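# Push cart through self-closing door into yellow bay

## Task

Move the utility cart through the self-closing door into the other room and leave it in the yellow-taped bay so that every one of its four wheels sits inside the tape and none rests on it. The case of copy paper has to be in the cart's top tray with no part of it overhanging the tray's edges. The door must have closed before the scene is ended. Either robot or both may be used; at the end the robots must have released everything and backed away, nothing may count as done if only a robot is holding it there, and no robot may have fallen or be left leaning.

## Robot and tools

Robots: two identical Hello Robot Stretch 3 units, r1 and r2. Each has a differential base (two drive wheels plus a rear caster), 0.33 m long and 0.34 m wide, a mast with a lift, and a telescoping arm that extends out the robot's RIGHT side. The base cannot strafe; to move the gripper forward you drive the base. An in-place turn pivots about the point midway between the drive wheels, 0.05 m behind the front edge. With arm retracted and wrist folded, a turn sweeps a 0.28 m radius; an unfolded level wrist reaches beyond that.

Frames: the base frame sits on the floor between the drive wheels, x forward, y left, z up. hand_pose is reported in it, at the point where closed fingertips meet; with wrist joints at zero that frame has x up, y back along the arm toward the mast, z toward the rear. The odometry frame is the base frame at scene start. Each robot reports in its own frames, so only images, lidar_m, wrist_depth_mm and head_depth_mm reveal where the robots are relative to one another.

execute_actions: argument actions is a list holding one action or none (empty returns only state and images). An action is an object keyed "r1" and/or "r2". Under each key: "base" with exactly one of translate_m (an offset in metres, straight along the robot's current heading, positive forward, -1 to 1) or rotate_rad (an offset in radians, turning in place, positive counter-clockwise/left, -3.2 to 3.2); these count from the base position in the latest reported state. "joints" holds absolute targets by name: lift_m 0 to 1.1 (arm height on mast), arm_m 0 to 0.52 (extension), wrist_yaw_rad -1.345 to 4.42 (0 along the arm, positive toward the front, 3.0 folded over the base), wrist_pitch_rad -1.57 to 0.451 (0 level, negative tips fingertips down), wrist_roll_rad -2.911 to 2.911 (0 fingers side by side), gripper_m -0.089 to 0.179 (larger is wider; actual fingertip gap is smaller by about 0.007 nearly shut to 0.025 fully open, and zero below 0.007), head_pan_rad -3.953 to 1.73 (0 forward, positive left, -1.57 along the arm), head_tilt_rad -1.53 to 0.419 (negative down). Optional "contact_limits" takes {"arm_m": effort percent 1 to 100}; the arm stops with contact_stop at that effort and holds no harder until the next action. All motions in one action start together; any action lasts at most 15 s. Omitted joints or bases may still be driving toward older targets. Unknown keys or out-of-range values reject the whole call. cameras: list of r1_head_camera, r1_nav_camera, r1_wrist_camera, r2_head_camera, r2_nav_camera, r2_wrist_camera or "all"; omitted/null means all, [] means none. Images are taken at the end of the call, in the order given on the pictures line.

wait: seconds, 0 to 10; commands nothing, returns state and images. zoom_image: camera plus region [x0, y0, x1, y1] in pixels from the top-left, no larger than 504 by 504, of that camera's most recent full image. finished_scene: scene, the number of the scene being ended; irreversible, and its result reports success. A reply with no tool call ends everything.

Result lines: base_status and joint_status tell how each commanded motion ended: done (for the base, wheels turned the full amount even if slipping), off_target (stopped short, may still push), contact_stop, time_out, torque_fault (old target dropped). After a contact_stop the arm or lift goes slack until commanded again; a slack lift can sag under load. on_its_own covers uncommanded joints; "held at" is the held target, not the position. motor_effort is percent of maximum, positive toward larger joint values, bracket = peak during the action; readings carry offsets and noise. Positive wheel effort pushes forward. base_odometry counts wheel rotation (slip included); turned_by_wheels and turned_by_imu give turn since last result; base_tilt gives forward/right lean in degrees with a fixed bias up to about 4. lidar_m: 12 distances in metres from the base origin, 30-degree sectors starting straight ahead and going counter-clockwise (4th left, 7th behind, 10th right), "-" for nothing; scan plane is 0.17 m up, range 0.15-12 m; misses glass and thin legs; own parts can block sectors 5, 6, 9, 10. wrist_depth_mm (45-1000) and head_depth_mm (280-4000, sideways image) are 7x7 grids of median depth, top-left first.

Speed: stowing the arm (lift_m under 0.30, arm_m under 0.03, wrist_yaw_rad above 2.54) allows 0.30 m/s and 1.9 rad/s; otherwise 0.10 m/s and 0.63 rad/s. Travel for the same command can differ between robots by up to 2.5 cm per metre, which strains a jointly carried load.

Gripping: command gripper_m below the object's width; release with at least 0.02 above the contact value. Neither the reading nor done confirms a grasp. Squeeze again by sending a different value.

Cautions: robots pressing on each other fails the run; once bases touch, even millimetres more is too much. Fold or unfold the wrist only with lift_m 0.32-0.95, pitch -0.4, roll near 0; after folding the lift may go to 0.25. With yaw below -0.4 keep pitch at -0.5 or lower. Arm pushes with the gripper above about 0.45 m, repeated pushes after a contact_stop, or driving while gripping something fixed can tip the robot; snagging while reversing is riskiest. If tilted, undo the last move in small steps, free the gripper, and lower lift_m to about 0.2. Wrist, head and base have no contact stop; prolonged strain makes a wrist servo go limp for 10 s. Avoid drops, slips, slams and hard hits. Loose objects may occasionally be nudged by something.

Each tool is called after ">>>" as name(argument=value, ...), one argument or row to a line, values as JSON.

## Session

>>> execute_actions(
  actions=[],
)

Scene clock: 0.00 s.
r1.base_odometry: x=+0.000 y=+0.000 heading=+0.000 (m, m, rad; r1's odometry frame)
r1.turned_by_wheels: +0.000 (rad since the last result)
r1.turned_by_imu: +0.000 (rad since the last result)
r1.base_tilt: forward=+0.7 right=-0.7 (deg)
r1.lidar_m: 0.79 0.73 0.74 0.92 1.92 2.11 2.65 1.70 1.73 2.64 3.67 1.21
r1.head_depth_mm: 1153 1154 1152 1160 1157 1162 1163 / 1036 1037 1037 1037 1040 1043 1045 / 943 939 941 943 945 949 950 / 864 861 862 866 867 871 867 / 795 796 797 801 801 803 802 / 741 742 739 742 743 743 747 / 691 691 693 694 694 694 695
r1.base_status: not commanded
r1.joint_positions: lift_m=+0.328 arm_m=-0.002 wrist_yaw_rad=+2.875 wrist_pitch_rad=-0.557 wrist_roll_rad=+0.004 gripper_m=+0.037 head_pan_rad=-0.009 head_tilt_rad=-0.010
r1.joint_status: not commanded
r1.motor_effort: left_wheel=+1 right_wheel=+1 lift_m=+35 arm_m=+0 wrist_yaw_rad=+1 wrist_pitch_rad=+7 wrist_roll_rad=+0 gripper_m=+0 head_pan_rad=+1 head_tilt_rad=+2 (%)
r1.hand_pose: x=+0.0327 y=+0.0541 z=+0.3111 quat_wxyz=(+0.284, +0.701, +0.102, +0.647) (m; r1's base frame)
r1.wrist_depth_mm: - - - 913 744 618 540 / - - - 987 800 661 564 / 808 - 926 950 834 695 587 / 652 - 726 767 787 728 625 / 554 - 611 633 659 678 643 / 481 - - 533 552 569 596 / - - - 454 476 490 507
r2.base_odometry: x=+0.000 y=+0.000 heading=+0.000 (m, m, rad; r2's odometry frame)
r2.turned_by_wheels: +0.000 (rad since the last result)
r2.turned_by_imu: +0.000 (rad since the last result)
r2.base_tilt: forward=-1.1 right=+1.7 (deg)
r2.lidar_m: 1.45 1.41 1.50 2.14 2.26 2.36 2.71 1.62 1.72 2.58 2.52 1.91
r2.head_depth_mm: 1791 1925 1933 1980 1980 2017 2002 / 1717 1760 1780 1812 1828 1846 1876 / 1632 1641 1672 1688 1708 1735 1745 / 1545 1545 1563 1572 1603 1624 1630 / 1451 1468 1476 1485 1506 1508 1521 / 1359 1383 1389 1398 1415 1433 1434 / 1296 1301 1311 1324 1331 1354 1358
r2.base_status: not commanded
r2.joint_positions: lift_m=+0.494 arm_m=+0.001 wrist_yaw_rad=+2.991 wrist_pitch_rad=-0.483 wrist_roll_rad=-0.008 gripper_m=+0.037 head_pan_rad=+0.010 head_tilt_rad=-0.020
r2.joint_status: not commanded
r2.motor_effort: left_wheel=-1 right_wheel=+0 lift_m=+24 arm_m=-1 wrist_yaw_rad=+0 wrist_pitch_rad=+4 wrist_roll_rad=+0 gripper_m=+0 head_pan_rad=+1 head_tilt_rad=+1 (%)
r2.hand_pose: x=+0.0110 y=+0.0678 z=+0.4924 quat_wxyz=(+0.220, +0.694, +0.118, +0.675) (m; r2's base frame)
r2.wrist_depth_mm: - - - - - - - / - - - - - - - / 975 - - - - - - / 816 - 943 948 992 - - / 714 728 - 806 868 894 955 / 633 655 674 677 737 763 791 / 568 - - 632 639 681 700
pictures: r1_head_camera (sideways: a quarter turn clockwise sets it upright), r1_nav_camera (sideways: a quarter turn counterclockwise sets it upright), r1_wrist_camera, r2_head_camera (sideways: a quarter turn clockwise sets it upright), r2_nav_camera (sideways: a quarter turn counterclockwise sets it upright), r2_wrist_camera
Images, in order (width x height): r1_head_camera 896x504, r1_nav_camera 672x504, r1_wrist_camera 644x364, r2_head_camera 896x504, r2_nav_camera 672x504, r2_wrist_camera 644x364.

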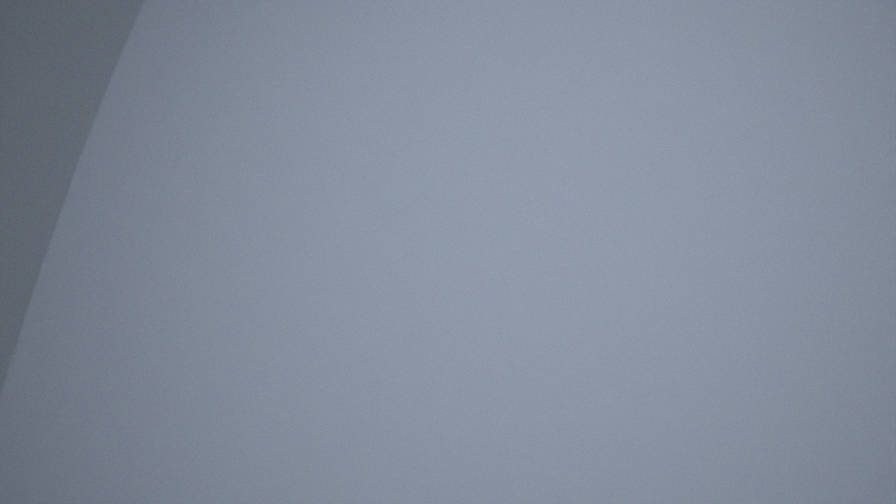

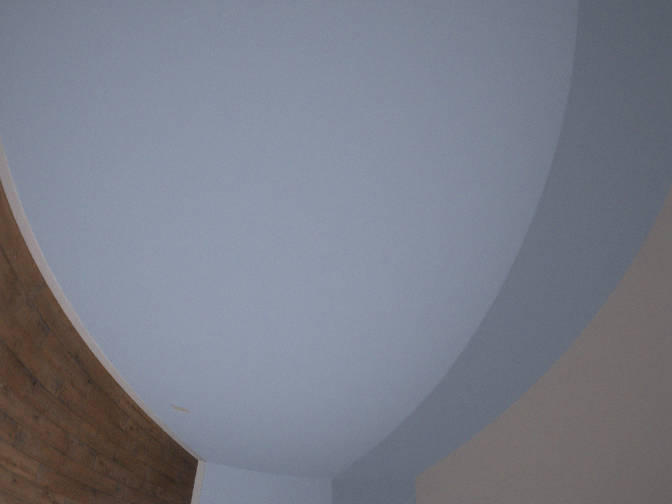

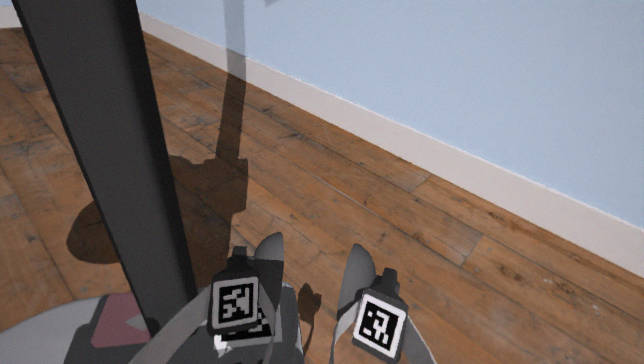

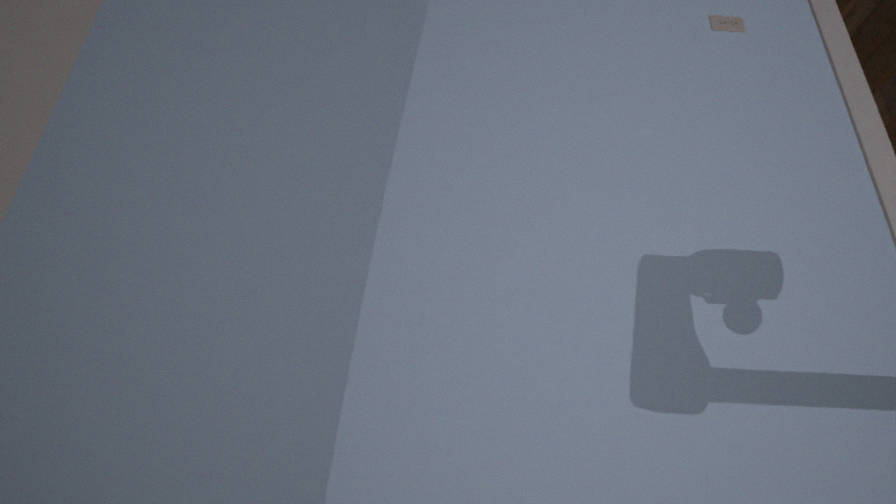

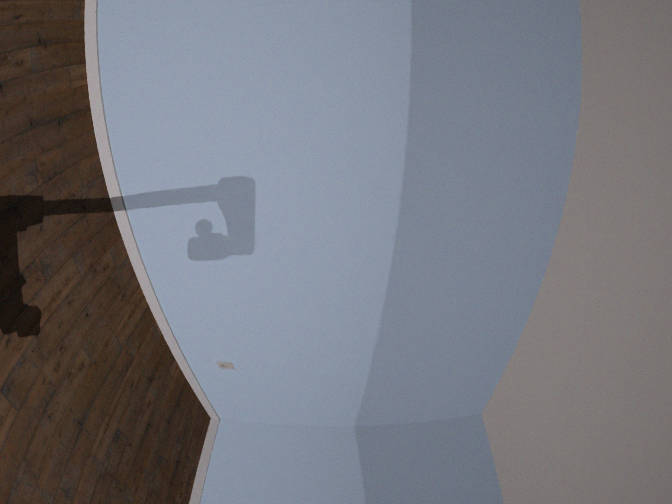

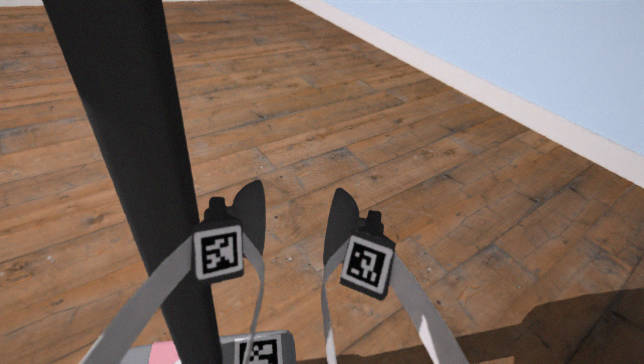

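>>> execute_actions(
  actions=[
    {"r1":{"joints":{"head_pan_rad":-2.5,"head_tilt_rad":-0.4,"lift_m":0.27,"wrist_pitch_rad":-0.4}},"r2":{"joints":{"head_pan_rad":-2.6,"head_tilt_rad":-0.4,"lift_m":0.27,"wrist_pitch_rad":-0.4}}},
  ],
  cameras=["r1_head_camera","r1_nav_camera","r2_head_camera","r2_nav_camera"],
)

Scene clock: 7.47 s.
r1.base_odometry: x=+0.000 y=+0.000 heading=+0.000 (m, m, rad; r1's odometry frame)
r1.turned_by_wheels: +0.000 (rad since the last result)
r1.turned_by_imu: -0.002 (rad since the last result)
r1.base_tilt: forward=+0.6 right=-0.7 (deg)
r1.lidar_m: 0.79 0.73 0.74 0.92 1.91 2.11 2.65 1.70 1.73 2.64 3.65 1.21
r1.head_depth_mm: 3371 3691 3986 2870 2083 1614 1319 / 3388 3641 3902 2944 2103 1620 1323 / 3412 3646 3891 2998 2124 1644 1337 / 3367 3670 3900 2710 2077 1657 1344 / 3340 3583 1906 2245 2074 1673 1354 / 3387 3590 1813 2280 2019 1684 1371 / 3398 3648 1943 2826 2123 1700 1372
r1.base_status: not commanded
r1.joint_positions: lift_m=+0.270 arm_m=-0.002 wrist_yaw_rad=+2.875 wrist_pitch_rad=-0.421 wrist_roll_rad=+0.004 gripper_m=+0.037 head_pan_rad=-2.493 head_tilt_rad=-0.395
r1.joint_status: all done
r1.motor_effort: left_wheel=+1(1) right_wheel=+1(1) lift_m=+25(32) arm_m=+0(0) wrist_yaw_rad=+1(1) wrist_pitch_rad=+11(11) wrist_roll_rad=+0(0) gripper_m=+0(0) head_pan_rad=-3(36) head_tilt_rad=-2(27) (%)
r1.hand_pose: x=+0.0378 y=+0.0727 z=+0.2823 quat_wxyz=(+0.239, +0.706, +0.054, +0.664) (m; r1's base frame)
r1.wrist_depth_mm: - - - 913 737 621 534 / - - - 965 765 649 550 / 923 - - - 807 672 573 / 698 760 798 853 842 706 597 / 556 - 637 659 699 696 617 / 470 - - 527 568 587 601 / - - - 445 473 487 502
r2.base_odometry: x=+0.000 y=+0.000 heading=+0.000 (m, m, rad; r2's odometry frame)
r2.turned_by_wheels: +0.000 (rad since the last result)
r2.turned_by_imu: +0.001 (rad since the last result)
r2.base_tilt: forward=-1.1 right=+1.8 (deg)
r2.lidar_m: 1.45 1.41 1.49 2.13 2.26 2.36 2.71 1.62 1.72 2.57 2.52 1.91
r2.head_depth_mm: 3752 3972 - 3755 2368 1770 1399 / 3763 - - 3604 2358 1746 1388 / 3793 - - 3521 2331 1735 1377 / 3848 - - 3445 2285 1726 1369 / 3856 - 2238 2177 2056 1695 1354 / 3873 - 1742 2142 2070 1671 1346 / 3994 - - 2881 2041 1662 1327
r2.base_status: not commanded
r2.joint_positions: lift_m=+0.271 arm_m=+0.001 wrist_yaw_rad=+2.991 wrist_pitch_rad=-0.422 wrist_roll_rad=-0.008 gripper_m=+0.037 head_pan_rad=-2.593 head_tilt_rad=-0.395
r2.joint_status: all done
r2.motor_effort: left_wheel=-1(2) right_wheel=+0(0) lift_m=+11(22) arm_m=-1(0) wrist_yaw_rad=+0(1) wrist_pitch_rad=+6(7) wrist_roll_rad=+0(0) gripper_m=+0(0) head_pan_rad=-5(45) head_tilt_rad=-2(20) (%)
r2.hand_pose: x=+0.0122 y=+0.0759 z=+0.2824 quat_wxyz=(+0.199, +0.698, +0.097, +0.681) (m; r2's base frame)
r2.wrist_depth_mm: - - - - - - - / 858 - - - - - - / 686 - 801 845 902 968 - / 570 - 645 667 713 756 814 / 485 494 - 557 590 612 652 / - - - 469 498 513 545 / - - - 419 427 448 464
pictures: r1_head_camera (sideways: a quarter turn clockwise sets it upright), r1_nav_camera (sideways: a quarter turn counterclockwise sets it upright), r2_head_camera (sideways: a quarter turn clockwise sets it upright), r2_nav_camera (sideways: a quarter turn counterclockwise sets it upright)
Images, in order (width x height): r1_head_camera 896x504, r1_nav_camera 672x504, r2_head_camera 896x504, r2_nav_camera 672x504.

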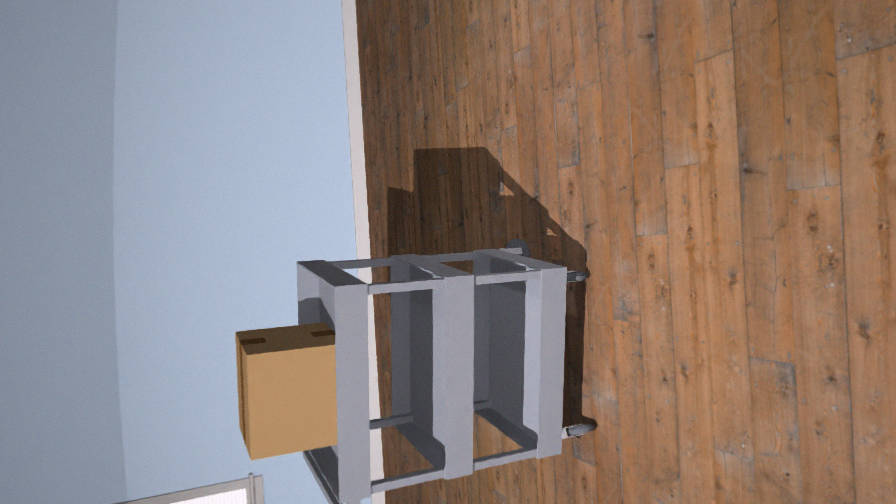

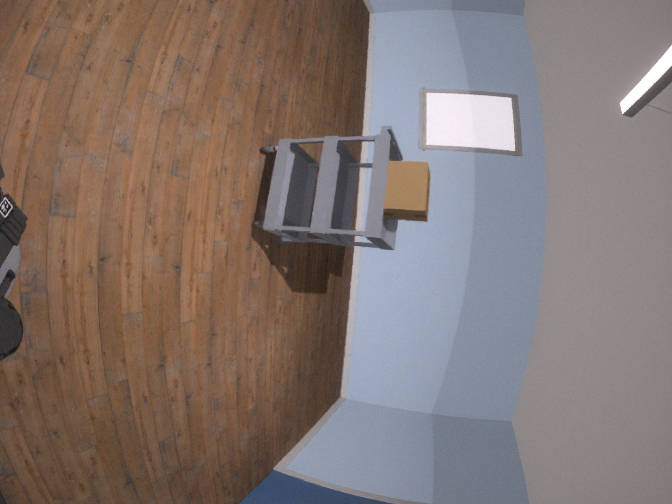

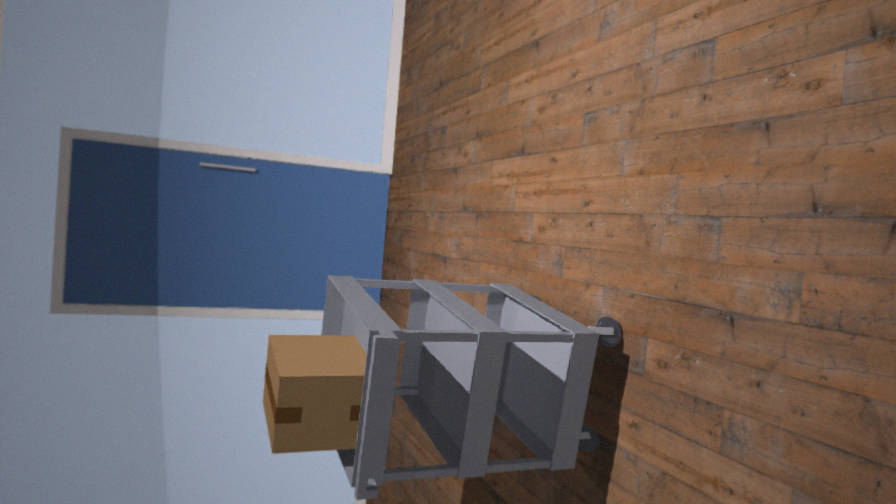

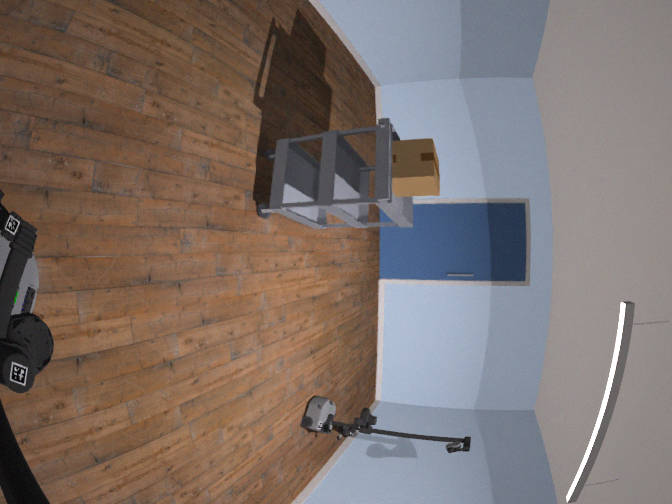

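>>> execute_actions(
  actions=[
    {"r1":{"base":{"rotate_rad":3.1},"joints":{"head_pan_rad":-0.6}},"r2":{"base":{"rotate_rad":-2.67},"joints":{"head_pan_rad":0}}},
  ],
  cameras=[],
)

>>> execute_actions(
  actions=[
    {"r1":{"base":{"translate_m":1}}},
  ],
  cameras=[],
)

>>> execute_actions(
  actions=[
    {"r1":{"base":{"translate_m":0.7}}},
  ],
  cameras=[],
)

>>> execute_actions(
  actions=[
    {"r1":{"base":{"rotate_rad":-0.88},"joints":{"head_pan_rad":0}}},
  ],
  cameras=["r1_head_camera","r1_nav_camera","r2_head_camera"],
)

Scene clock: 22.07 s.
r1.base_odometry: x=+0.000 y=+0.000 heading=+3.100 (m, m, rad; r1's odometry frame)
r1.turned_by_wheels: +3.100 (rad since the last result)
r1.turned_by_imu: +3.092 (rad since the last result)
r1.base_tilt: forward=+0.7 right=-0.7 (deg)
r1.lidar_m: 2.54 1.70 1.71 2.70 3.66 1.30 0.81 0.73 0.73 0.89 1.70 2.11
r1.head_depth_mm: 1699 1813 1962 2119 2056 1620 1319 / 1733 1847 1998 2163 2086 1627 1328 / 1771 1906 2049 2256 2123 1639 1339 / 1812 1962 2129 2300 2138 1654 1351 / 1853 2014 2191 2399 2167 1683 1357 / 1910 2068 2236 2480 2191 1678 1368 / 1958 2122 2307 2578 2215 1698 1372
r1.base_status: done
r1.joint_positions: lift_m=+0.270 arm_m=-0.002 wrist_yaw_rad=+2.875 wrist_pitch_rad=-0.421 wrist_roll_rad=+0.004 gripper_m=+0.037 head_pan_rad=-0.607 head_tilt_rad=-0.395
r1.joint_status: all done
r1.motor_effort: left_wheel=+0(5) right_wheel=+2(10) lift_m=+25(25) arm_m=-1(1) wrist_yaw_rad=+0(1) wrist_pitch_rad=+12(12) wrist_roll_rad=+0(0) gripper_m=+0(0) head_pan_rad=+4(35) head_tilt_rad=-2(1) (%)
r1.hand_pose: x=+0.0378 y=+0.0727 z=+0.2824 quat_wxyz=(+0.239, +0.706, +0.054, +0.664) (m; r1's base frame)
r1.wrist_depth_mm: - - - - - - - / - - - - - - - / 918 - - - - - - / 695 768 801 857 920 - - / 565 - 629 673 701 740 789 / 470 - - 528 569 594 619 / - - - 446 473 488 510
r2.base_odometry: x=+0.000 y=+0.000 heading=-2.670 (m, m, rad; r2's odometry frame)
r2.turned_by_wheels: -2.670 (rad since the last result)
r2.turned_by_imu: -2.616 (rad since the last result)
r2.base_tilt: forward=-1.0 right=+1.7 (deg)
r2.lidar_m: 1.62 1.69 2.60 2.52 1.97 1.46 1.41 1.48 2.04 2.23 2.33 2.58
r2.head_depth_mm: 3790 - - 3698 2374 1740 1392 / 3808 - - 3613 2346 1736 1379 / 3861 - - 3534 2331 1725 1374 / 3796 - - 3470 2281 1704 1358 / 3763 - - 2962 2236 1698 1344 / 3803 - 1877 1795 1931 1672 1338 / 3799 - 1688 2122 2027 1670 1326
r2.base_status: done
r2.joint_positions: lift_m=+0.271 arm_m=+0.001 wrist_yaw_rad=+2.991 wrist_pitch_rad=-0.422 wrist_roll_rad=-0.008 gripper_m=+0.037 head_pan_rad=-0.007 head_tilt_rad=-0.396
r2.joint_status: all done
r2.motor_effort: left_wheel=+2(13) right_wheel=-1(5) lift_m=+11(11) arm_m=-1(0) wrist_yaw_rad=+0(0) wrist_pitch_rad=+6(6) wrist_roll_rad=+0(0) gripper_m=+0(0) head_pan_rad=+4(45) head_tilt_rad=-2(2) (%)
r2.hand_pose: x=+0.0122 y=+0.0759 z=+0.2825 quat_wxyz=(+0.199, +0.698, +0.097, +0.681) (m; r2's base frame)
r2.wrist_depth_mm: - - - - - - - / 858 - - - - - - / 676 - 779 831 903 977 - / 576 - 628 670 704 745 801 / 486 495 - 554 588 616 650 / - - - 465 500 514 540 / - - - 420 431 448 462
pictures: none
No camera images: the call's "cameras" was empty. Leave "cameras" out to get every camera's image.

Scene clock: 27.17 s.
r1.base_odometry: x=-0.999 y=+0.042 heading=+3.100 (m, m, rad; r1's odometry frame)
r1.turned_by_wheels: +0.000 (rad since the last result)
r1.turned_by_imu: +0.002 (rad since the last result)
r1.base_tilt: forward=+0.7 right=-0.7 (deg)
r1.lidar_m: 1.76 3.23 1.28 1.19 4.31 2.62 1.65 1.49 1.50 1.61 1.45 1.46
r1.head_depth_mm: 1150 1240 1338 1460 1595 1612 1320 / 1185 1276 1380 1502 1653 1630 1328 / 1212 1302 1416 1543 1708 1643 1341 / 1235 1339 1443 1597 1768 1654 1343 / 1273 1375 1515 1655 1832 1662 1357 / 1309 1409 1551 1709 1905 1680 1367 / 1340 1469 1599 1775 1965 1694 1374
r1.base_status: done
r1.joint_positions: lift_m=+0.270 arm_m=-0.002 wrist_yaw_rad=+2.875 wrist_pitch_rad=-0.420 wrist_roll_rad=+0.004 gripper_m=+0.037 head_pan_rad=-0.607 head_tilt_rad=-0.396
r1.joint_status: not commanded
r1.motor_effort: left_wheel=+0(3) right_wheel=+2(9) lift_m=+25(26) arm_m=-1(1) wrist_yaw_rad=+0(0) wrist_pitch_rad=+11(12) wrist_roll_rad=+0(0) gripper_m=+0(0) head_pan_rad=+4(4) head_tilt_rad=-2(1) (%)
r1.hand_pose: x=+0.0378 y=+0.0728 z=+0.2825 quat_wxyz=(+0.239, +0.706, +0.054, +0.665) (m; r1's base frame)
r1.wrist_depth_mm: - - - - - - - / - - - - - - - / 925 - - - - - - / 690 761 803 854 929 984 - / 558 - 629 674 697 757 793 / 472 - - 532 565 587 620 / - - - 449 472 484 503
r2.base_odometry: x=+0.000 y=+0.000 heading=-2.670 (m, m, rad; r2's odometry frame)
r2.turned_by_wheels: +0.000 (rad since the last result)
r2.turned_by_imu: +0.001 (rad since the last result)
r2.base_tilt: forward=-1.1 right=+1.7 (deg)
r2.lidar_m: 1.62 1.69 2.59 2.52 1.97 1.46 1.42 1.47 2.05 2.23 2.33 2.86
r2.head_depth_mm: 3759 - - 3655 2372 1764 1389 / 3831 - - 2989 2342 1746 1379 / 3766 - - 3554 2333 1720 1369 / 3842 - - 3507 2296 1709 1359 / 3765 - - 2987 2221 1682 1348 / 3857 - 1857 1795 1967 1673 1333 / 3873 - 1686 2134 2028 1661 1322
r2.base_status: not commanded
r2.joint_positions: lift_m=+0.271 arm_m=+0.001 wrist_yaw_rad=+2.991 wrist_pitch_rad=-0.422 wrist_roll_rad=-0.008 gripper_m=+0.037 head_pan_rad=-0.007 head_tilt_rad=-0.396
r2.joint_status: not commanded
r2.motor_effort: left_wheel=+1(1) right_wheel=-1(1) lift_m=+11(11) arm_m=+0(1) wrist_yaw_rad=+0(1) wrist_pitch_rad=+6(6) wrist_roll_rad=+0(1) gripper_m=+0(0) head_pan_rad=+5(4) head_tilt_rad=-1(2) (%)
r2.hand_pose: x=+0.0122 y=+0.0759 z=+0.2825 quat_wxyz=(+0.199, +0.698, +0.097, +0.681) (m; r2's base frame)
r2.wrist_depth_mm: - - - - - - - / 853 - - - - - - / 682 - 780 840 909 990 - / 573 - 646 679 713 758 809 / 490 500 - 559 586 617 649 / - - - 472 504 514 543 / - - - 420 430 446 463
pictures: none
No camera images: the call's "cameras" was empty. Leave "cameras" out to get every camera's image.

Scene clock: 31.20 s.
r1.base_odometry: x=-1.699 y=+0.071 heading=+3.100 (m, m, rad; r1's odometry frame)
r1.turned_by_wheels: +0.000 (rad since the last result)
r1.turned_by_imu: +0.001 (rad since the last result)
r1.base_tilt: forward=+0.7 right=-0.7 (deg)
r1.lidar_m: 1.22 2.36 2.73 1.30 1.27 3.54 2.24 2.02 1.76 1.10 1.00 1.00
r1.head_depth_mm: 785 844 904 989 1083 1203 1284 / 807 867 939 1021 1119 1247 1325 / 825 887 961 1053 1155 1287 1341 / 842 914 994 1090 1201 1344 1347 / 865 935 1020 1126 1250 1403 1353 / 892 964 1058 1160 1295 1462 1362 / 913 996 1090 1204 1347 1523 1376
r1.base_status: done
r1.joint_positions: lift_m=+0.270 arm_m=-0.002 wrist_yaw_rad=+2.875 wrist_pitch_rad=-0.420 wrist_roll_rad=+0.004 gripper_m=+0.037 head_pan_rad=-0.607 head_tilt_rad=-0.396
r1.joint_status: not commanded
r1.motor_effort: left_wheel=+0(3) right_wheel=+3(9) lift_m=+26(26) arm_m=-1(1) wrist_yaw_rad=+0(0) wrist_pitch_rad=+11(11) wrist_roll_rad=+0(0) gripper_m=-1(1) head_pan_rad=+4(3) head_tilt_rad=-1(1) (%)
r1.hand_pose: x=+0.0378 y=+0.0728 z=+0.2825 quat_wxyz=(+0.239, +0.706, +0.054, +0.665) (m; r1's base frame)
r1.wrist_depth_mm: - - - - - - - / - - - - - - - / 928 - - - - - - / 688 763 802 860 912 - - / 559 - 627 667 688 741 795 / 476 - - 534 572 593 614 / - - - 443 471 487 509
r2.base_odometry: x=+0.000 y=+0.000 heading=-2.670 (m, m, rad; r2's odometry frame)
r2.turned_by_wheels: +0.000 (rad since the last result)
r2.turned_by_imu: +0.001 (rad since the last result)
r2.base_tilt: forward=-1.1 right=+1.7 (deg)
r2.lidar_m: 1.62 1.69 2.60 2.52 1.97 1.46 1.41 1.48 2.05 2.23 2.33 3.23
r2.head_depth_mm: 3812 - - 3716 2397 1749 1389 / 3755 - - 3595 2355 1742 1384 / 3805 - - 3512 2316 1728 1368 / 3860 - - 3445 2280 1699 1362 / 3834 - - 2939 2210 1697 1350 / 3860 - 1868 1799 1948 1669 1341 / 3838 - 1690 2111 2035 1654 1333
r2.base_status: not commanded
r2.joint_positions: lift_m=+0.271 arm_m=+0.001 wrist_yaw_rad=+2.991 wrist_pitch_rad=-0.422 wrist_roll_rad=-0.008 gripper_m=+0.037 head_pan_rad=-0.007 head_tilt_rad=-0.396
r2.joint_status: not commanded
r2.motor_effort: left_wheel=+1(1) right_wheel=-1(1) lift_m=+11(11) arm_m=-1(0) wrist_yaw_rad=-1(0) wrist_pitch_rad=+6(6) wrist_roll_rad=+0(0) gripper_m=+0(0) head_pan_rad=+4(3) head_tilt_rad=-1(2) (%)
r2.hand_pose: x=+0.0122 y=+0.0759 z=+0.2825 quat_wxyz=(+0.199, +0.698, +0.097, +0.681) (m; r2's base frame)
r2.wrist_depth_mm: - - - - - - - / 843 - - - - - - / 678 - 779 855 903 983 - / 577 - 646 681 711 754 801 / 485 496 - 554 591 613 648 / - - - 472 505 515 536 / - - - 419 422 446 469
pictures: none
No camera images: the call's "cameras" was empty. Leave "cameras" out to get every camera's image.

Scene clock: 32.93 s.
r1.base_odometry: x=-1.699 y=+0.071 heading=+2.220 (m, m, rad; r1's odometry frame)
r1.turned_by_wheels: -0.880 (rad since the last result)
r1.turned_by_imu: -0.879 (rad since the last result)
r1.base_tilt: forward=+0.7 right=-0.7 (deg)
r1.lidar_m: 1.00 1.03 1.40 2.72 2.81 1.26 1.85 2.90 2.11 2.02 1.43 1.04
r1.head_depth_mm: 821 883 957 1049 1149 1287 1327 / 809 874 946 1044 1150 1283 1324 / 816 861 947 1038 1152 1278 1341 / 816 880 955 1038 1143 1272 1346 / 814 878 950 1041 1142 1271 1355 / 812 875 946 1033 1140 1267 1357 / 812 875 949 1034 1134 1264 1350
r1.base_status: done
r1.joint_positions: lift_m=+0.270 arm_m=-0.002 wrist_yaw_rad=+2.875 wrist_pitch_rad=-0.420 wrist_roll_rad=+0.004 gripper_m=+0.037 head_pan_rad=-0.007 head_tilt_rad=-0.396
r1.joint_status: all done
r1.motor_effort: left_wheel=+2(8) right_wheel=-2(5) lift_m=+26(25) arm_m=-1(1) wrist_yaw_rad=+0(0) wrist_pitch_rad=+11(11) wrist_roll_rad=+0(0) gripper_m=+0(0) head_pan_rad=+4(32) head_tilt_rad=-2(1) (%)
r1.hand_pose: x=+0.0378 y=+0.0728 z=+0.2825 quat_wxyz=(+0.239, +0.706, +0.054, +0.665) (m; r1's base frame)
r1.wrist_depth_mm: - - - - - - 923 / - - - - - - 922 / 925 - - - - - 936 / 695 769 804 862 929 - 937 / 562 - 635 665 700 745 793 / 469 - - 527 568 586 618 / - - - 444 474 486 509
r2.base_odometry: x=+0.000 y=+0.000 heading=-2.670 (m, m, rad; r2's odometry frame)
r2.turned_by_wheels: +0.000 (rad since the last result)
r2.turned_by_imu: +0.000 (rad since the last result)
r2.base_tilt: forward=-1.2 right=+1.7 (deg)
r2.lidar_m: 1.62 1.69 2.60 2.52 1.97 1.47 1.41 1.48 2.05 2.23 2.33 3.20
r2.head_depth_mm: 3862 - - 3587 2367 1754 1386 / 3789 - - 3622 2358 1734 1380 / 3830 - - 3476 2322 1721 1377 / 3856 - - 3420 2315 1707 1354 / 3880 - - 2965 2208 1699 1361 / 3828 - 1858 1815 1960 1672 1339 / 3788 - 1704 2113 2021 1656 1321
r2.base_status: not commanded
r2.joint_positions: lift_m=+0.271 arm_m=+0.001 wrist_yaw_rad=+2.991 wrist_pitch_rad=-0.422 wrist_roll_rad=-0.008 gripper_m=+0.037 head_pan_rad=-0.007 head_tilt_rad=-0.396
r2.joint_status: not commanded
r2.motor_effort: left_wheel=+1(1) right_wheel=-2(1) lift_m=+11(11) arm_m=-1(1) wrist_yaw_rad=+0(0) wrist_pitch_rad=+6(7) wrist_roll_rad=+0(0) gripper_m=-1(1) head_pan_rad=+4(4) head_tilt_rad=-1(1) (%)
r2.hand_pose: x=+0.0122 y=+0.0759 z=+0.2825 quat_wxyz=(+0.199, +0.698, +0.097, +0.681) (m; r2's base frame)
r2.wrist_depth_mm: - - - - - - - / 862 - - - - - - / 682 - 773 833 898 969 - / 570 - 640 671 712 765 819 / 491 499 - 555 589 619 652 / - - - 471 501 515 546 / - - - 422 423 447 469
pictures: r1_head_camera (sideways: a quarter turn clockwise sets it upright), r1_nav_camera (sideways: a quarter turn counterclockwise sets it upright), r2_head_camera (sideways: a quarter turn clockwise sets it upright)
Images, in order (width x height): r1_head_camera 896x504, r1_nav_camera 672x504, r2_head_camera 896x504.

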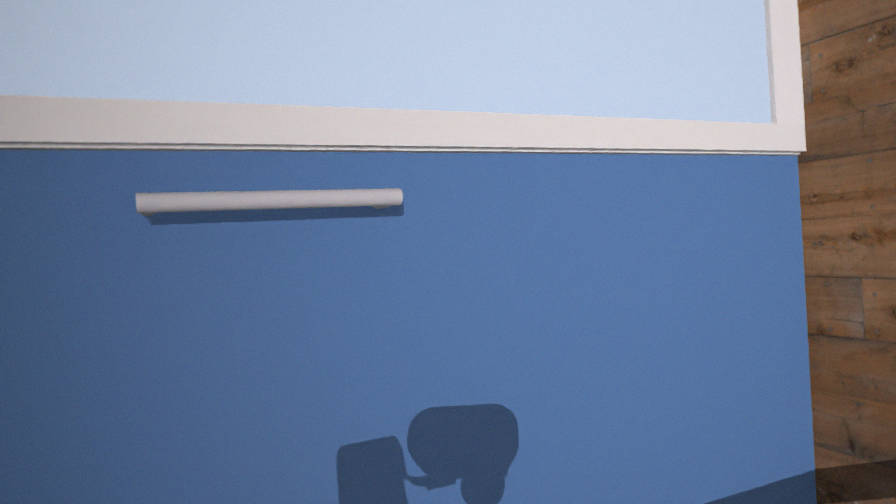

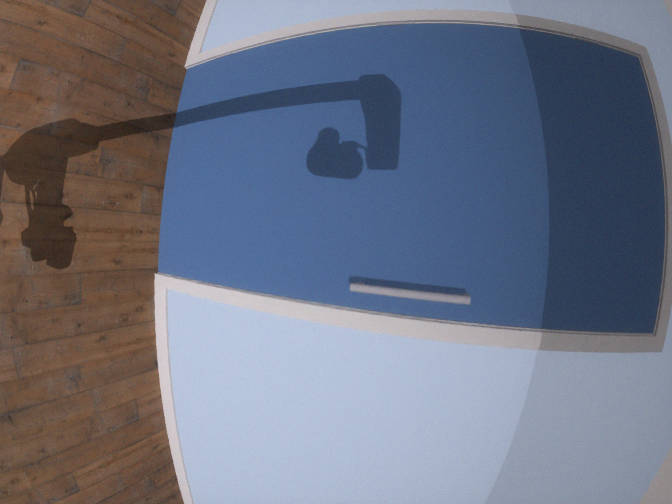

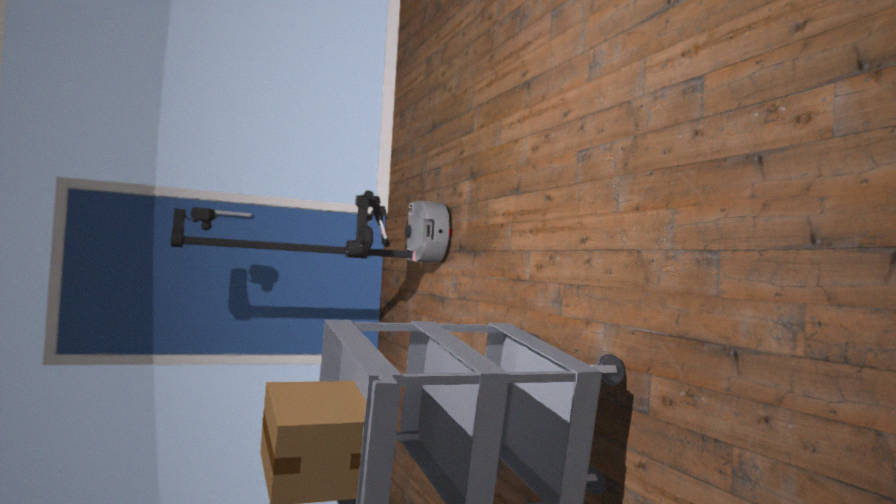

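>>> execute_actions(
  actions=[
    {"r1":{"base":{"translate_m":0.1},"joints":{"lift_m":0.9}},"r2":{"base":{"rotate_rad":-0.3}}},
  ],
  cameras=[],
)

>>> execute_actions(
  actions=[
    {"r1":{"base":{"rotate_rad":1.59},"joints":{"wrist_yaw_rad":0,"head_pan_rad":-1.57,"gripper_m":0.15}},"r2":{"base":{"translate_m":1}}},
  ],
  cameras=[],
)

>>> execute_actions(
  actions=[
    {"r1":{"joints":{"wrist_pitch_rad":0,"arm_m":0.25,"lift_m":0.95}},"r2":{"base":{"translate_m":1}}},
  ],
  cameras=["r1_head_camera","r1_wrist_camera"],
)

Scene clock: 54.67 s.
r1.base_odometry: x=-1.759 y=+0.151 heading=+2.220 (m, m, rad; r1's odometry frame)
r1.turned_by_wheels: +0.000 (rad since the last result)
r1.turned_by_imu: -0.002 (rad since the last result)
r1.base_tilt: forward=+0.7 right=-0.7 (deg)
r1.lidar_m: 0.90 0.93 1.24 2.72 2.82 1.35 1.75 2.90 2.10 2.02 1.28 0.93
r1.head_depth_mm: 734 791 858 938 1034 1149 1250 / 721 783 846 931 1014 1126 1256 / 731 777 843 934 1025 1145 1265 / 730 788 853 932 1026 1142 1256 / 729 783 854 928 1025 1132 1257 / 727 784 849 925 1016 1132 1260 / 726 784 847 924 1017 1128 1268
r1.base_status: done
r1.joint_positions: lift_m=+0.900 arm_m=-0.002 wrist_yaw_rad=+2.875 wrist_pitch_rad=-0.420 wrist_roll_rad=+0.004 gripper_m=+0.037 head_pan_rad=-0.007 head_tilt_rad=-0.396
r1.joint_status: all done
r1.motor_effort: left_wheel=+2(8) right_wheel=-1(5) lift_m=+45(48) arm_m=-1(1) wrist_yaw_rad=+0(0) wrist_pitch_rad=+11(11) wrist_roll_rad=+0(0) gripper_m=+0(0) head_pan_rad=+4(3) head_tilt_rad=-1(2) (%)
r1.hand_pose: x=+0.0378 y=+0.0728 z=+0.9119 quat_wxyz=(+0.238, +0.706, +0.054, +0.665) (m; r1's base frame)
r1.wrist_depth_mm: - - - - - - 843 / - - - - - - 818 / - - - - - - 838 / - - - - - - 842 / - - - - - - 843 / - - - - - - 838 / - - - - - - 842
r2.base_odometry: x=+0.000 y=+0.000 heading=-2.970 (m, m, rad; r2's odometry frame)
r2.turned_by_wheels: -0.300 (rad since the last result)
r2.turned_by_imu: -0.292 (rad since the last result)
r2.base_tilt: forward=-1.2 right=+1.8 (deg)
r2.lidar_m: 3.46 1.62 2.94 2.52 2.52 1.66 1.42 1.41 1.63 2.24 2.24 2.56
r2.head_depth_mm: 3378 3426 3506 3389 2373 1751 1394 / - - - 3640 2334 1743 1383 / - - - 3512 2330 1737 1376 / 3912 - - 3468 2292 1707 1362 / 3876 - - 3393 2244 1697 1354 / 3731 - - 3326 2241 1681 1338 / 3642 3916 - 3328 2198 1662 1329
r2.base_status: done
r2.joint_positions: lift_m=+0.271 arm_m=+0.001 wrist_yaw_rad=+2.991 wrist_pitch_rad=-0.422 wrist_roll_rad=-0.008 gripper_m=+0.037 head_pan_rad=-0.007 head_tilt_rad=-0.396
r2.joint_status: not commanded
r2.motor_effort: left_wheel=+2(12) right_wheel=-1(5) lift_m=+12(11) arm_m=+0(1) wrist_yaw_rad=+1(0) wrist_pitch_rad=+6(6) wrist_roll_rad=+0(0) gripper_m=+0(0) head_pan_rad=+4(4) head_tilt_rad=-1(2) (%)
r2.hand_pose: x=+0.0122 y=+0.0759 z=+0.2825 quat_wxyz=(+0.199, +0.698, +0.097, +0.681) (m; r2's base frame)
r2.wrist_depth_mm: - - - - - - - / 868 - - - - - - / 684 - 772 836 897 995 - / 569 - 645 678 717 754 809 / 485 494 - 560 588 625 652 / - - - 467 500 518 548 / - - - 425 427 446 468
pictures: none
No camera images: the call's "cameras" was empty. Leave "cameras" out to get every camera's image.

Scene clock: 59.83 s.
r1.base_odometry: x=-1.759 y=+0.151 heading=-2.473 (m, m, rad; r1's odometry frame)
r1.turned_by_wheels: +1.590 (rad since the last result)
r1.turned_by_imu: +1.591 (rad since the last result)
r1.base_tilt: forward=+0.7 right=-0.7 (deg)
r1.lidar_m: 2.72 2.83 1.35 2.49 2.83 2.09 2.02 1.26 0.93 0.90 0.93 1.27
r1.head_depth_mm: 726 786 853 932 1028 1140 1253 / 725 784 849 924 1014 1125 1267 / 734 782 847 937 1033 1138 - / 734 793 858 940 1030 1149 1276 / 736 793 859 940 1035 1153 1271 / 736 794 863 941 1036 1154 1285 / 736 800 864 942 1037 1157 1282
r1.base_status: done
r1.joint_positions: lift_m=+0.900 arm_m=-0.002 wrist_yaw_rad=+0.003 wrist_pitch_rad=-0.420 wrist_roll_rad=+0.004 gripper_m=+0.150 head_pan_rad=-1.563 head_tilt_rad=-0.396
r1.joint_status: all done
r1.motor_effort: left_wheel=+0(3) right_wheel=+2(6) lift_m=+45(45) arm_m=-1(1) wrist_yaw_rad=-2(2) wrist_pitch_rad=+11(11) wrist_roll_rad=+0(0) gripper_m=+0(83) head_pan_rad=-2(35) head_tilt_rad=-2(1) (%)
r1.hand_pose: x=-0.0209 y=-0.3676 z=+0.9119 quat_wxyz=(+0.691, +0.148, -0.692, -0.147) (m; r1's base frame)
r1.wrist_depth_mm: 633 615 606 587 565 557 548 / 688 672 663 635 616 609 591 / 736 723 706 683 665 650 632 / 815 797 780 744 719 706 686 / 899 852 842 817 777 773 741 / 996 - 935 927 875 834 822 / - - - - 964 - 905
r2.base_odometry: x=-0.985 y=-0.171 heading=-2.970 (m, m, rad; r2's odometry frame)
r2.turned_by_wheels: +0.000 (rad since the last result)
r2.turned_by_imu: +0.000 (rad since the last result)
r2.base_tilt: forward=-1.1 right=+1.8 (deg)
r2.lidar_m: 3.40 1.06 0.85 2.79 2.80 2.78 2.37 2.37 2.29 1.96 1.96 2.24
r2.head_depth_mm: 2888 3034 3084 3071 2368 1768 1397 / 3230 3527 3715 3517 2339 1750 1378 / 3263 3473 3786 3543 2321 1725 1379 / 3131 3329 3656 3502 2304 1713 1357 / 2986 3192 3494 3422 2295 1685 1357 / 2879 3130 3387 3335 2241 1676 1335 / 2834 2949 3247 3293 2196 1659 1327
r2.base_status: done
r2.joint_positions: lift_m=+0.271 arm_m=+0.001 wrist_yaw_rad=+2.991 wrist_pitch_rad=-0.421 wrist_roll_rad=-0.008 gripper_m=+0.037 head_pan_rad=-0.007 head_tilt_rad=-0.396
r2.joint_status: not commanded
r2.motor_effort: left_wheel=+1(12) right_wheel=-2(4) lift_m=+11(12) arm_m=-1(0) wrist_yaw_rad=-2(0) wrist_pitch_rad=+6(6) wrist_roll_rad=+0(0) gripper_m=+0(0) head_pan_rad=+4(5) head_tilt_rad=-2(2) (%)
r2.hand_pose: x=+0.0123 y=+0.0760 z=+0.2826 quat_wxyz=(+0.199, +0.698, +0.097, +0.681) (m; r2's base frame)
r2.wrist_depth_mm: - - - - - - - / 862 - - - - 934 - / 683 - 784 844 922 975 - / 573 - 643 670 696 754 789 / 487 494 - 558 587 612 644 / - - - 470 496 513 535 / - - - 419 428 446 465
pictures: none
No camera images: the call's "cameras" was empty. Leave "cameras" out to get every camera's image.

Scene clock: 65.00 s.
r1.base_odometry: x=-1.759 y=+0.151 heading=-2.473 (m, m, rad; r1's odometry frame)
r1.turned_by_wheels: +0.000 (rad since the last result)
r1.turned_by_imu: -0.001 (rad since the last result)
r1.base_tilt: forward=+0.7 right=-0.7 (deg)
r1.lidar_m: 2.72 2.84 1.35 1.57 2.83 2.09 2.02 1.26 0.93 0.90 0.93 1.27
r1.head_depth_mm: 726 786 848 - 1060 1141 1251 / 730 783 844 - 1058 1142 1254 / 731 779 845 - 1069 1146 1271 / 736 792 859 939 1038 1153 1278 / 733 794 858 946 1038 1152 1279 / 738 796 862 944 1041 1160 1280 / 736 795 865 939 1039 1160 1287
r1.base_status: not commanded
r1.joint_positions: lift_m=+0.950 arm_m=+0.250 wrist_yaw_rad=+0.002 wrist_pitch_rad=-0.023 wrist_roll_rad=+0.004 gripper_m=+0.150 head_pan_rad=-1.563 head_tilt_rad=-0.396
r1.joint_status: all done
r1.motor_effort: left_wheel=+0(0) right_wheel=+3(2) lift_m=+45(46) arm_m=+6(7) wrist_yaw_rad=-2(2) wrist_pitch_rad=+12(13) wrist_roll_rad=+0(0) gripper_m=-1(1) head_pan_rad=-2(3) head_tilt_rad=-2(1) (%)
r1.hand_pose: x=-0.0210 y=-0.6502 z=+1.0584 quat_wxyz=(+0.706, +0.009, -0.708, -0.008) (m; r1's base frame)
r1.wrist_depth_mm: 405 399 398 394 388 374 378 / 411 406 404 398 392 377 386 / 421 414 410 404 400 386 394 / 422 422 418 411 407 399 398 / 432 427 423 420 404 407 404 / 438 - 429 427 416 415 414 / 448 444 436 434 428 - 416
r2.base_odometry: x=-1.971 y=-0.342 heading=-2.970 (m, m, rad; r2's odometry frame)
r2.turned_by_wheels: +0.000 (rad since the last result)
r2.turned_by_imu: +0.000 (rad since the last result)
r2.base_tilt: forward=-1.0 right=+1.8 (deg)
r2.lidar_m: 2.48 1.45 2.85 0.78 0.78 3.51 3.31 3.31 1.97 1.68 1.69 1.93
r2.head_depth_mm: 2412 2545 2620 2659 2389 1744 1391 / 2346 2558 2735 2970 2332 1747 1380 / 2271 2467 2686 2914 2321 1722 1368 / 2192 2396 2600 2803 2299 1716 1363 / 2137 2292 2468 2764 2275 1696 1349 / 2076 2236 2399 2616 2247 1673 1339 / 2006 2186 2337 2523 2194 1646 1330
r2.base_status: done
r2.joint_positions: lift_m=+0.271 arm_m=+0.001 wrist_yaw_rad=+2.991 wrist_pitch_rad=-0.421 wrist_roll_rad=-0.008 gripper_m=+0.037 head_pan_rad=-0.007 head_tilt_rad=-0.396
r2.joint_status: not commanded
r2.motor_effort: left_wheel=+2(12) right_wheel=-2(3) lift_m=+11(11) arm_m=+0(1) wrist_yaw_rad=+1(1) wrist_pitch_rad=+6(6) wrist_roll_rad=+0(0) gripper_m=+1(0) head_pan_rad=+4(5) head_tilt_rad=-2(1) (%)
r2.hand_pose: x=+0.0123 y=+0.0760 z=+0.2826 quat_wxyz=(+0.199, +0.698, +0.096, +0.681) (m; r2's base frame)
r2.wrist_depth_mm: 644 - 763 - - - - / 792 - 971 - - - - / 682 - 778 839 905 970 - / 562 - 640 672 707 751 798 / 487 499 - 550 594 613 651 / - - - 469 498 521 540 / - - - 422 424 447 467
pictures: r1_head_camera (sideways: a quarter turn clockwise sets it upright), r1_wrist_camera
Images, in order (width x height): r1_head_camera 896x504, r1_wrist_camera 644x364.

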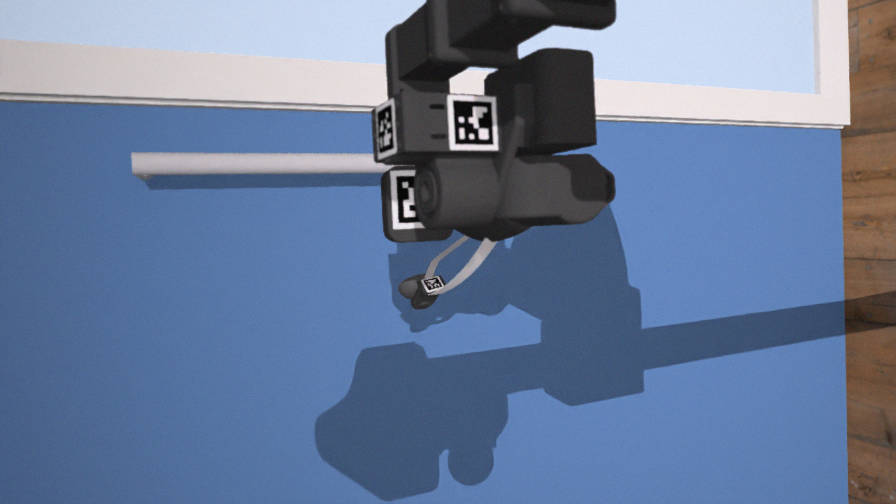

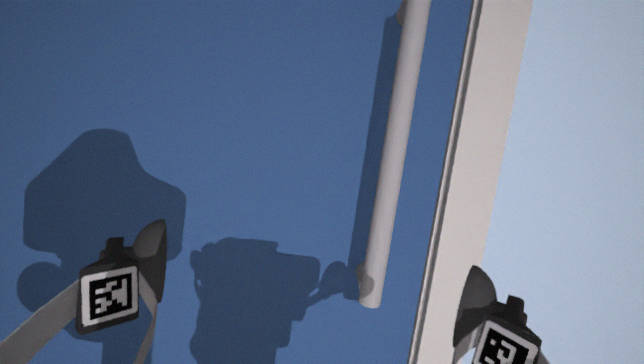

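>>> execute_actions(
  actions=[
    {"r1":{"base":{"translate_m":-0.06},"joints":{"arm_m":0.45}},"r2":{"base":{"translate_m":1}}},
  ],
  cameras=["r1_wrist_camera"],
)

>>> execute_actions(
  actions=[
    {"r1":{"joints":{"gripper_m":-0.03}},"r2":{"base":{"translate_m":1}}},
  ],
  cameras=["r1_wrist_camera"],
)

>>> execute_actions(
  actions=[
    {"r1":{"joints":{"arm_m":0.3}},"r2":{"base":{"translate_m":0.15}}},
  ],
  cameras=["r1_wrist_camera","r1_nav_camera"],
)

Scene clock: 78.63 s.
r1.base_odometry: x=-1.712 y=+0.188 heading=-2.473 (m, m, rad; r1's odometry frame)
r1.turned_by_wheels: +0.000 (rad since the last result)
r1.turned_by_imu: -0.002 (rad since the last result)
r1.base_tilt: forward=+0.7 right=-0.7 (deg)
r1.lidar_m: 2.78 2.90 1.38 4.86 0.80 2.03 1.96 1.26 0.93 0.89 0.94 1.28
r1.head_depth_mm: 727 785 851 - 1042 1145 1253 / 721 779 832 942 1024 1144 1258 / 732 779 825 958 1030 1141 1267 / 732 781 851 945 1032 1155 1274 / 733 795 860 936 1032 1150 1285 / 734 792 863 942 1036 1156 1278 / 736 793 862 941 1036 1163 1287
r1.base_status: done
r1.joint_positions: lift_m=+0.950 arm_m=+0.450 wrist_yaw_rad=+0.002 wrist_pitch_rad=-0.023 wrist_roll_rad=+0.004 gripper_m=+0.150 head_pan_rad=-1.563 head_tilt_rad=-0.396
r1.joint_status: all done
r1.motor_effort: left_wheel=+0(3) right_wheel=+2(5) lift_m=+44(44) arm_m=+6(7) wrist_yaw_rad=-1(1) wrist_pitch_rad=+12(12) wrist_roll_rad=+0(0) gripper_m=-1(0) head_pan_rad=-2(3) head_tilt_rad=-2(2) (%)
r1.hand_pose: x=-0.0210 y=-0.8502 z=+1.0584 quat_wxyz=(+0.706, +0.009, -0.708, -0.008) (m; r1's base frame)
r1.wrist_depth_mm: 205 203 202 199 196 186 181 / 207 205 205 201 198 185 184 / 211 209 207 204 202 188 197 / 214 213 210 137 205 191 200 / 218 216 214 140 209 193 204 / 222 - 217 141 213 195 207 / 227 225 221 147 216 - 211
r2.base_odometry: x=-2.956 y=-0.513 heading=-2.970 (m, m, rad; r2's odometry frame)
r2.turned_by_wheels: +0.000 (rad since the last result)
r2.turned_by_imu: +0.001 (rad since the last result)
r2.base_tilt: forward=-1.1 right=+1.7 (deg)
r2.lidar_m: 1.52 1.52 0.66 2.97 1.35 1.23 4.28 2.94 1.65 1.41 1.41 1.62
r2.head_depth_mm: 1469 1606 1764 1928 2105 1757 1394 / 1417 1542 1684 1860 2037 1738 1378 / 1376 1485 1627 1775 1962 1729 1373 / 1326 1437 1551 1706 1872 1708 1363 / 1301 1395 1505 1642 1807 1705 1361 / 1251 1348 1456 1580 1729 1664 1341 / 1216 1294 1411 1523 1660 1658 1329
r2.base_status: done
r2.joint_positions: lift_m=+0.271 arm_m=+0.001 wrist_yaw_rad=+2.991 wrist_pitch_rad=-0.421 wrist_roll_rad=-0.008 gripper_m=+0.037 head_pan_rad=-0.007 head_tilt_rad=-0.396
r2.joint_status: not commanded
r2.motor_effort: left_wheel=+2(12) right_wheel=-2(4) lift_m=+12(12) arm_m=+0(1) wrist_yaw_rad=+0(0) wrist_pitch_rad=+6(6) wrist_roll_rad=+0(0) gripper_m=+0(1) head_pan_rad=+5(3) head_tilt_rad=-1(1) (%)
r2.hand_pose: x=+0.0123 y=+0.0760 z=+0.2826 quat_wxyz=(+0.199, +0.698, +0.096, +0.681) (m; r2's base frame)
r2.wrist_depth_mm: - - - - - - - / 858 - - - 743 849 - / 679 - 783 843 696 658 - / 571 - 647 673 702 706 812 / 487 489 - 559 587 611 650 / - - - 469 502 521 548 / - - - 420 427 449 464
pictures: r1_wrist_camera
Images, in order (width x height): r1_wrist_camera 644x364.

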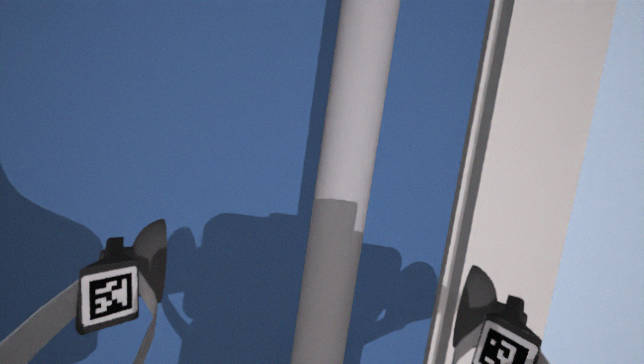

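Scene clock: 83.80 s.
r1.base_odometry: x=-1.712 y=+0.188 heading=-2.474 (m, m, rad; r1's odometry frame)
r1.turned_by_wheels: +0.000 (rad since the last result)
r1.turned_by_imu: -0.002 (rad since the last result)
r1.base_tilt: forward=+0.7 right=-0.7 (deg)
r1.lidar_m: 2.78 2.89 1.38 4.85 2.74 2.02 1.96 0.72 0.93 0.89 0.93 1.28
r1.head_depth_mm: 728 787 854 - 1043 1134 1253 / 722 776 829 945 1028 1142 1260 / 730 778 825 957 1023 1144 1266 / 728 781 844 945 1028 1147 1269 / 733 789 858 933 1034 1152 1276 / 733 789 856 937 1031 1148 1278 / 733 795 861 938 1039 1148 1285
r1.base_status: not commanded
r1.joint_positions: lift_m=+0.950 arm_m=+0.450 wrist_yaw_rad=-0.015 wrist_pitch_rad=-0.022 wrist_roll_rad=+0.004 gripper_m=-0.020 head_pan_rad=-1.563 head_tilt_rad=-0.396
r1.joint_status: gripper_m off_target (ended at -0.020, target -0.030)
r1.on_its_own: gripper_m is held at -0.021, not at your -0.030, by its stall guard, which is not easing now
r1.motor_effort: left_wheel=-4(5) right_wheel=+14(14) lift_m=+44(44) arm_m=+2(6) wrist_yaw_rad=+12(13) wrist_pitch_rad=+12(12) wrist_roll_rad=+0(0) gripper_m=-20(100) head_pan_rad=-2(3) head_tilt_rad=-2(0) (%)
r1.hand_pose: x=-0.0253 y=-0.8504 z=+1.0586 quat_wxyz=(+0.706, +0.003, -0.708, -0.013) (m; r1's base frame)
r1.wrist_depth_mm: 197 197 195 194 193 184 193 / 201 200 199 129 196 186 197 / 204 203 202 130 200 189 200 / 208 207 205 133 202 192 204 / 211 211 208 134 206 195 207 / 215 214 212 134 209 198 210 / 218 217 217 137 204 202 214
r2.base_odometry: x=-3.941 y=-0.685 heading=-2.969 (m, m, rad; r2's odometry frame)
r2.turned_by_wheels: +0.000 (rad since the last result)
r2.turned_by_imu: +0.000 (rad since the last result)
r2.base_tilt: forward=-1.1 right=+1.7 (deg)
r2.lidar_m: 0.57 0.57 0.65 1.10 0.86 0.87 5.19 2.37 1.33 1.14 1.14 0.66
r2.head_depth_mm: 513 558 612 677 757 858 991 / 494 537 586 646 720 810 930 / 480 518 563 620 684 766 873 / 464 502 543 592 654 729 821 / 449 484 522 569 627 695 783 / 436 468 506 549 601 663 743 / 423 454 488 529 576 634 705
r2.base_status: done
r2.joint_positions: lift_m=+0.271 arm_m=+0.001 wrist_yaw_rad=+2.991 wrist_pitch_rad=-0.421 wrist_roll_rad=-0.008 gripper_m=+0.037 head_pan_rad=-0.007 head_tilt_rad=-0.396
r2.joint_status: not commanded
r2.motor_effort: left_wheel=+1(12) right_wheel=-2(5) lift_m=+12(12) arm_m=+0(1) wrist_yaw_rad=+0(0) wrist_pitch_rad=+6(6) wrist_roll_rad=+0(0) gripper_m=+0(0) head_pan_rad=+4(4) head_tilt_rad=-1(2) (%)
r2.hand_pose: x=+0.0123 y=+0.0760 z=+0.2826 quat_wxyz=(+0.199, +0.698, +0.096, +0.681) (m; r2's base frame)
r2.wrist_depth_mm: - - - - 796 600 481 / 575 - - - 822 614 493 / 602 - 777 845 796 630 508 / 571 - 642 671 697 642 513 / 489 490 - 556 595 604 521 / - - - 467 502 516 512 / - - - 421 424 446 466
pictures: r1_wrist_camera
Images, in order (width x height): r1_wrist_camera 644x364.

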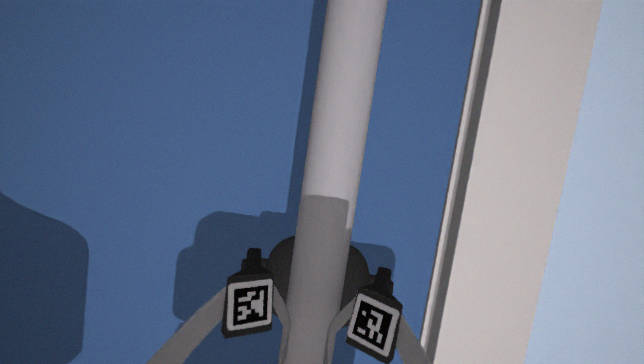

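Scene clock: 86.17 s.
r1.base_odometry: x=-1.712 y=+0.188 heading=-2.473 (m, m, rad; r1's odometry frame)
r1.turned_by_wheels: +0.001 (rad since the last result)
r1.turned_by_imu: +0.001 (rad since the last result)
r1.base_tilt: forward=+0.7 right=-0.6 (deg)
r1.lidar_m: 2.78 2.90 1.38 4.86 2.73 2.03 1.96 0.82 0.93 0.74 0.82 1.28
r1.head_depth_mm: 724 786 849 - 1042 1140 1250 / 722 777 840 - 1038 1141 1260 / 595 644 691 - 860 951 1077 / 606 640 695 787 863 963 1092 / 617 668 726 797 884 988 1123 / 627 679 741 817 908 1015 1160 / 638 692 757 834 928 1046 1198
r1.base_status: not commanded
r1.joint_positions: lift_m=+0.950 arm_m=+0.301 wrist_yaw_rad=+0.036 wrist_pitch_rad=-0.023 wrist_roll_rad=+0.004 gripper_m=-0.020 head_pan_rad=-1.563 head_tilt_rad=-0.396
r1.joint_status: all done
r1.on_its_own: gripper_m is held at -0.021, not at your -0.030, by its stall guard, which is not easing now; right_wheel is at rest, and its effort (-20) is outside its rest range (-18 to +18); wrist_yaw_rad is at rest, and its effort (-29) is outside its rest range (-12 to +12)
r1.motor_effort: left_wheel=+8(8) right_wheel=-20(20) lift_m=+44(44) arm_m=-9(11) wrist_yaw_rad=-29(29) wrist_pitch_rad=+13(13) wrist_roll_rad=-1(0) gripper_m=-25(24) head_pan_rad=-4(3) head_tilt_rad=-1(1) (%)
r1.hand_pose: x=-0.0123 y=-0.7011 z=+1.0583 quat_wxyz=(+0.706, +0.021, -0.708, +0.004) (m; r1's base frame)
r1.wrist_depth_mm: 248 231 215 129 188 318 324 / 252 235 217 130 190 324 328 / 256 238 220 134 192 335 331 / 258 241 222 135 193 344 336 / 262 244 226 138 197 346 341 / 268 249 - 137 200 351 345 / 270 254 233 139 202 360 353
r2.base_odometry: x=-4.089 y=-0.710 heading=-2.969 (m, m, rad; r2's odometry frame)
r2.turned_by_wheels: +0.000 (rad since the last result)
r2.turned_by_imu: +0.000 (rad since the last result)
r2.base_tilt: forward=-1.2 right=+1.7 (deg)
r2.lidar_m: 0.42 0.42 0.49 0.82 0.96 0.97 5.33 2.29 1.28 1.10 0.88 0.50
r2.head_depth_mm: 370 402 441 487 544 619 716 / 357 387 423 467 517 583 670 / 346 373 407 447 494 554 628 / 334 361 393 428 472 526 595 / 324 349 378 411 452 501 564 / 315 338 365 396 434 479 536 / 305 328 353 382 416 457 508
r2.base_status: done
r2.joint_positions: lift_m=+0.271 arm_m=+0.001 wrist_yaw_rad=+2.991 wrist_pitch_rad=-0.421 wrist_roll_rad=-0.008 gripper_m=+0.037 head_pan_rad=-0.007 head_tilt_rad=-0.396
r2.joint_status: not commanded
r2.motor_effort: left_wheel=+1(13) right_wheel=-1(5) lift_m=+11(12) arm_m=-1(1) wrist_yaw_rad=+0(0) wrist_pitch_rad=+6(6) wrist_roll_rad=+0(0) gripper_m=+0(0) head_pan_rad=+5(4) head_tilt_rad=-2(1) (%)
r2.hand_pose: x=+0.0123 y=+0.0760 z=+0.2826 quat_wxyz=(+0.199, +0.698, +0.096, +0.681) (m; r2's base frame)
r2.wrist_depth_mm: - - - - 603 449 363 / 855 - 973 936 630 461 371 / 672 - 776 826 642 472 377 / 576 - 632 674 643 495 387 / 493 487 - 552 582 498 396 / - - - 467 502 490 406 / - - - 420 427 445 408
pictures: r1_nav_camera (sideways: a quarter turn counterclockwise sets it upright), r1_wrist_camera
Images, in order (width x height): r1_nav_camera 672x504, r1_wrist_camera 644x364.

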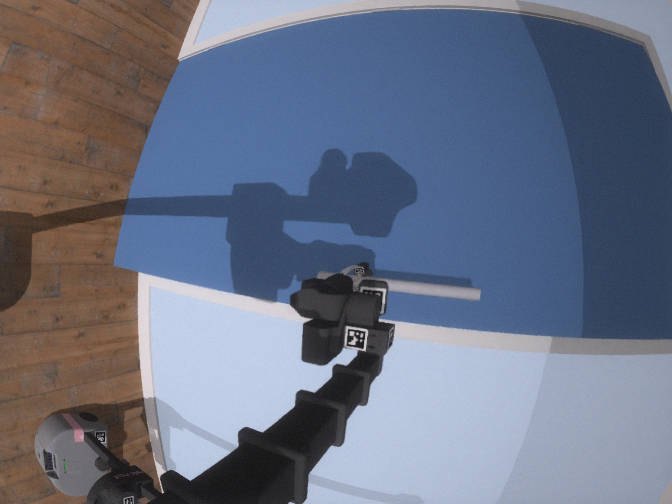

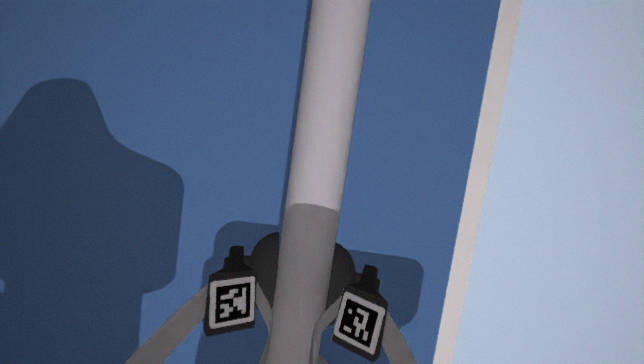

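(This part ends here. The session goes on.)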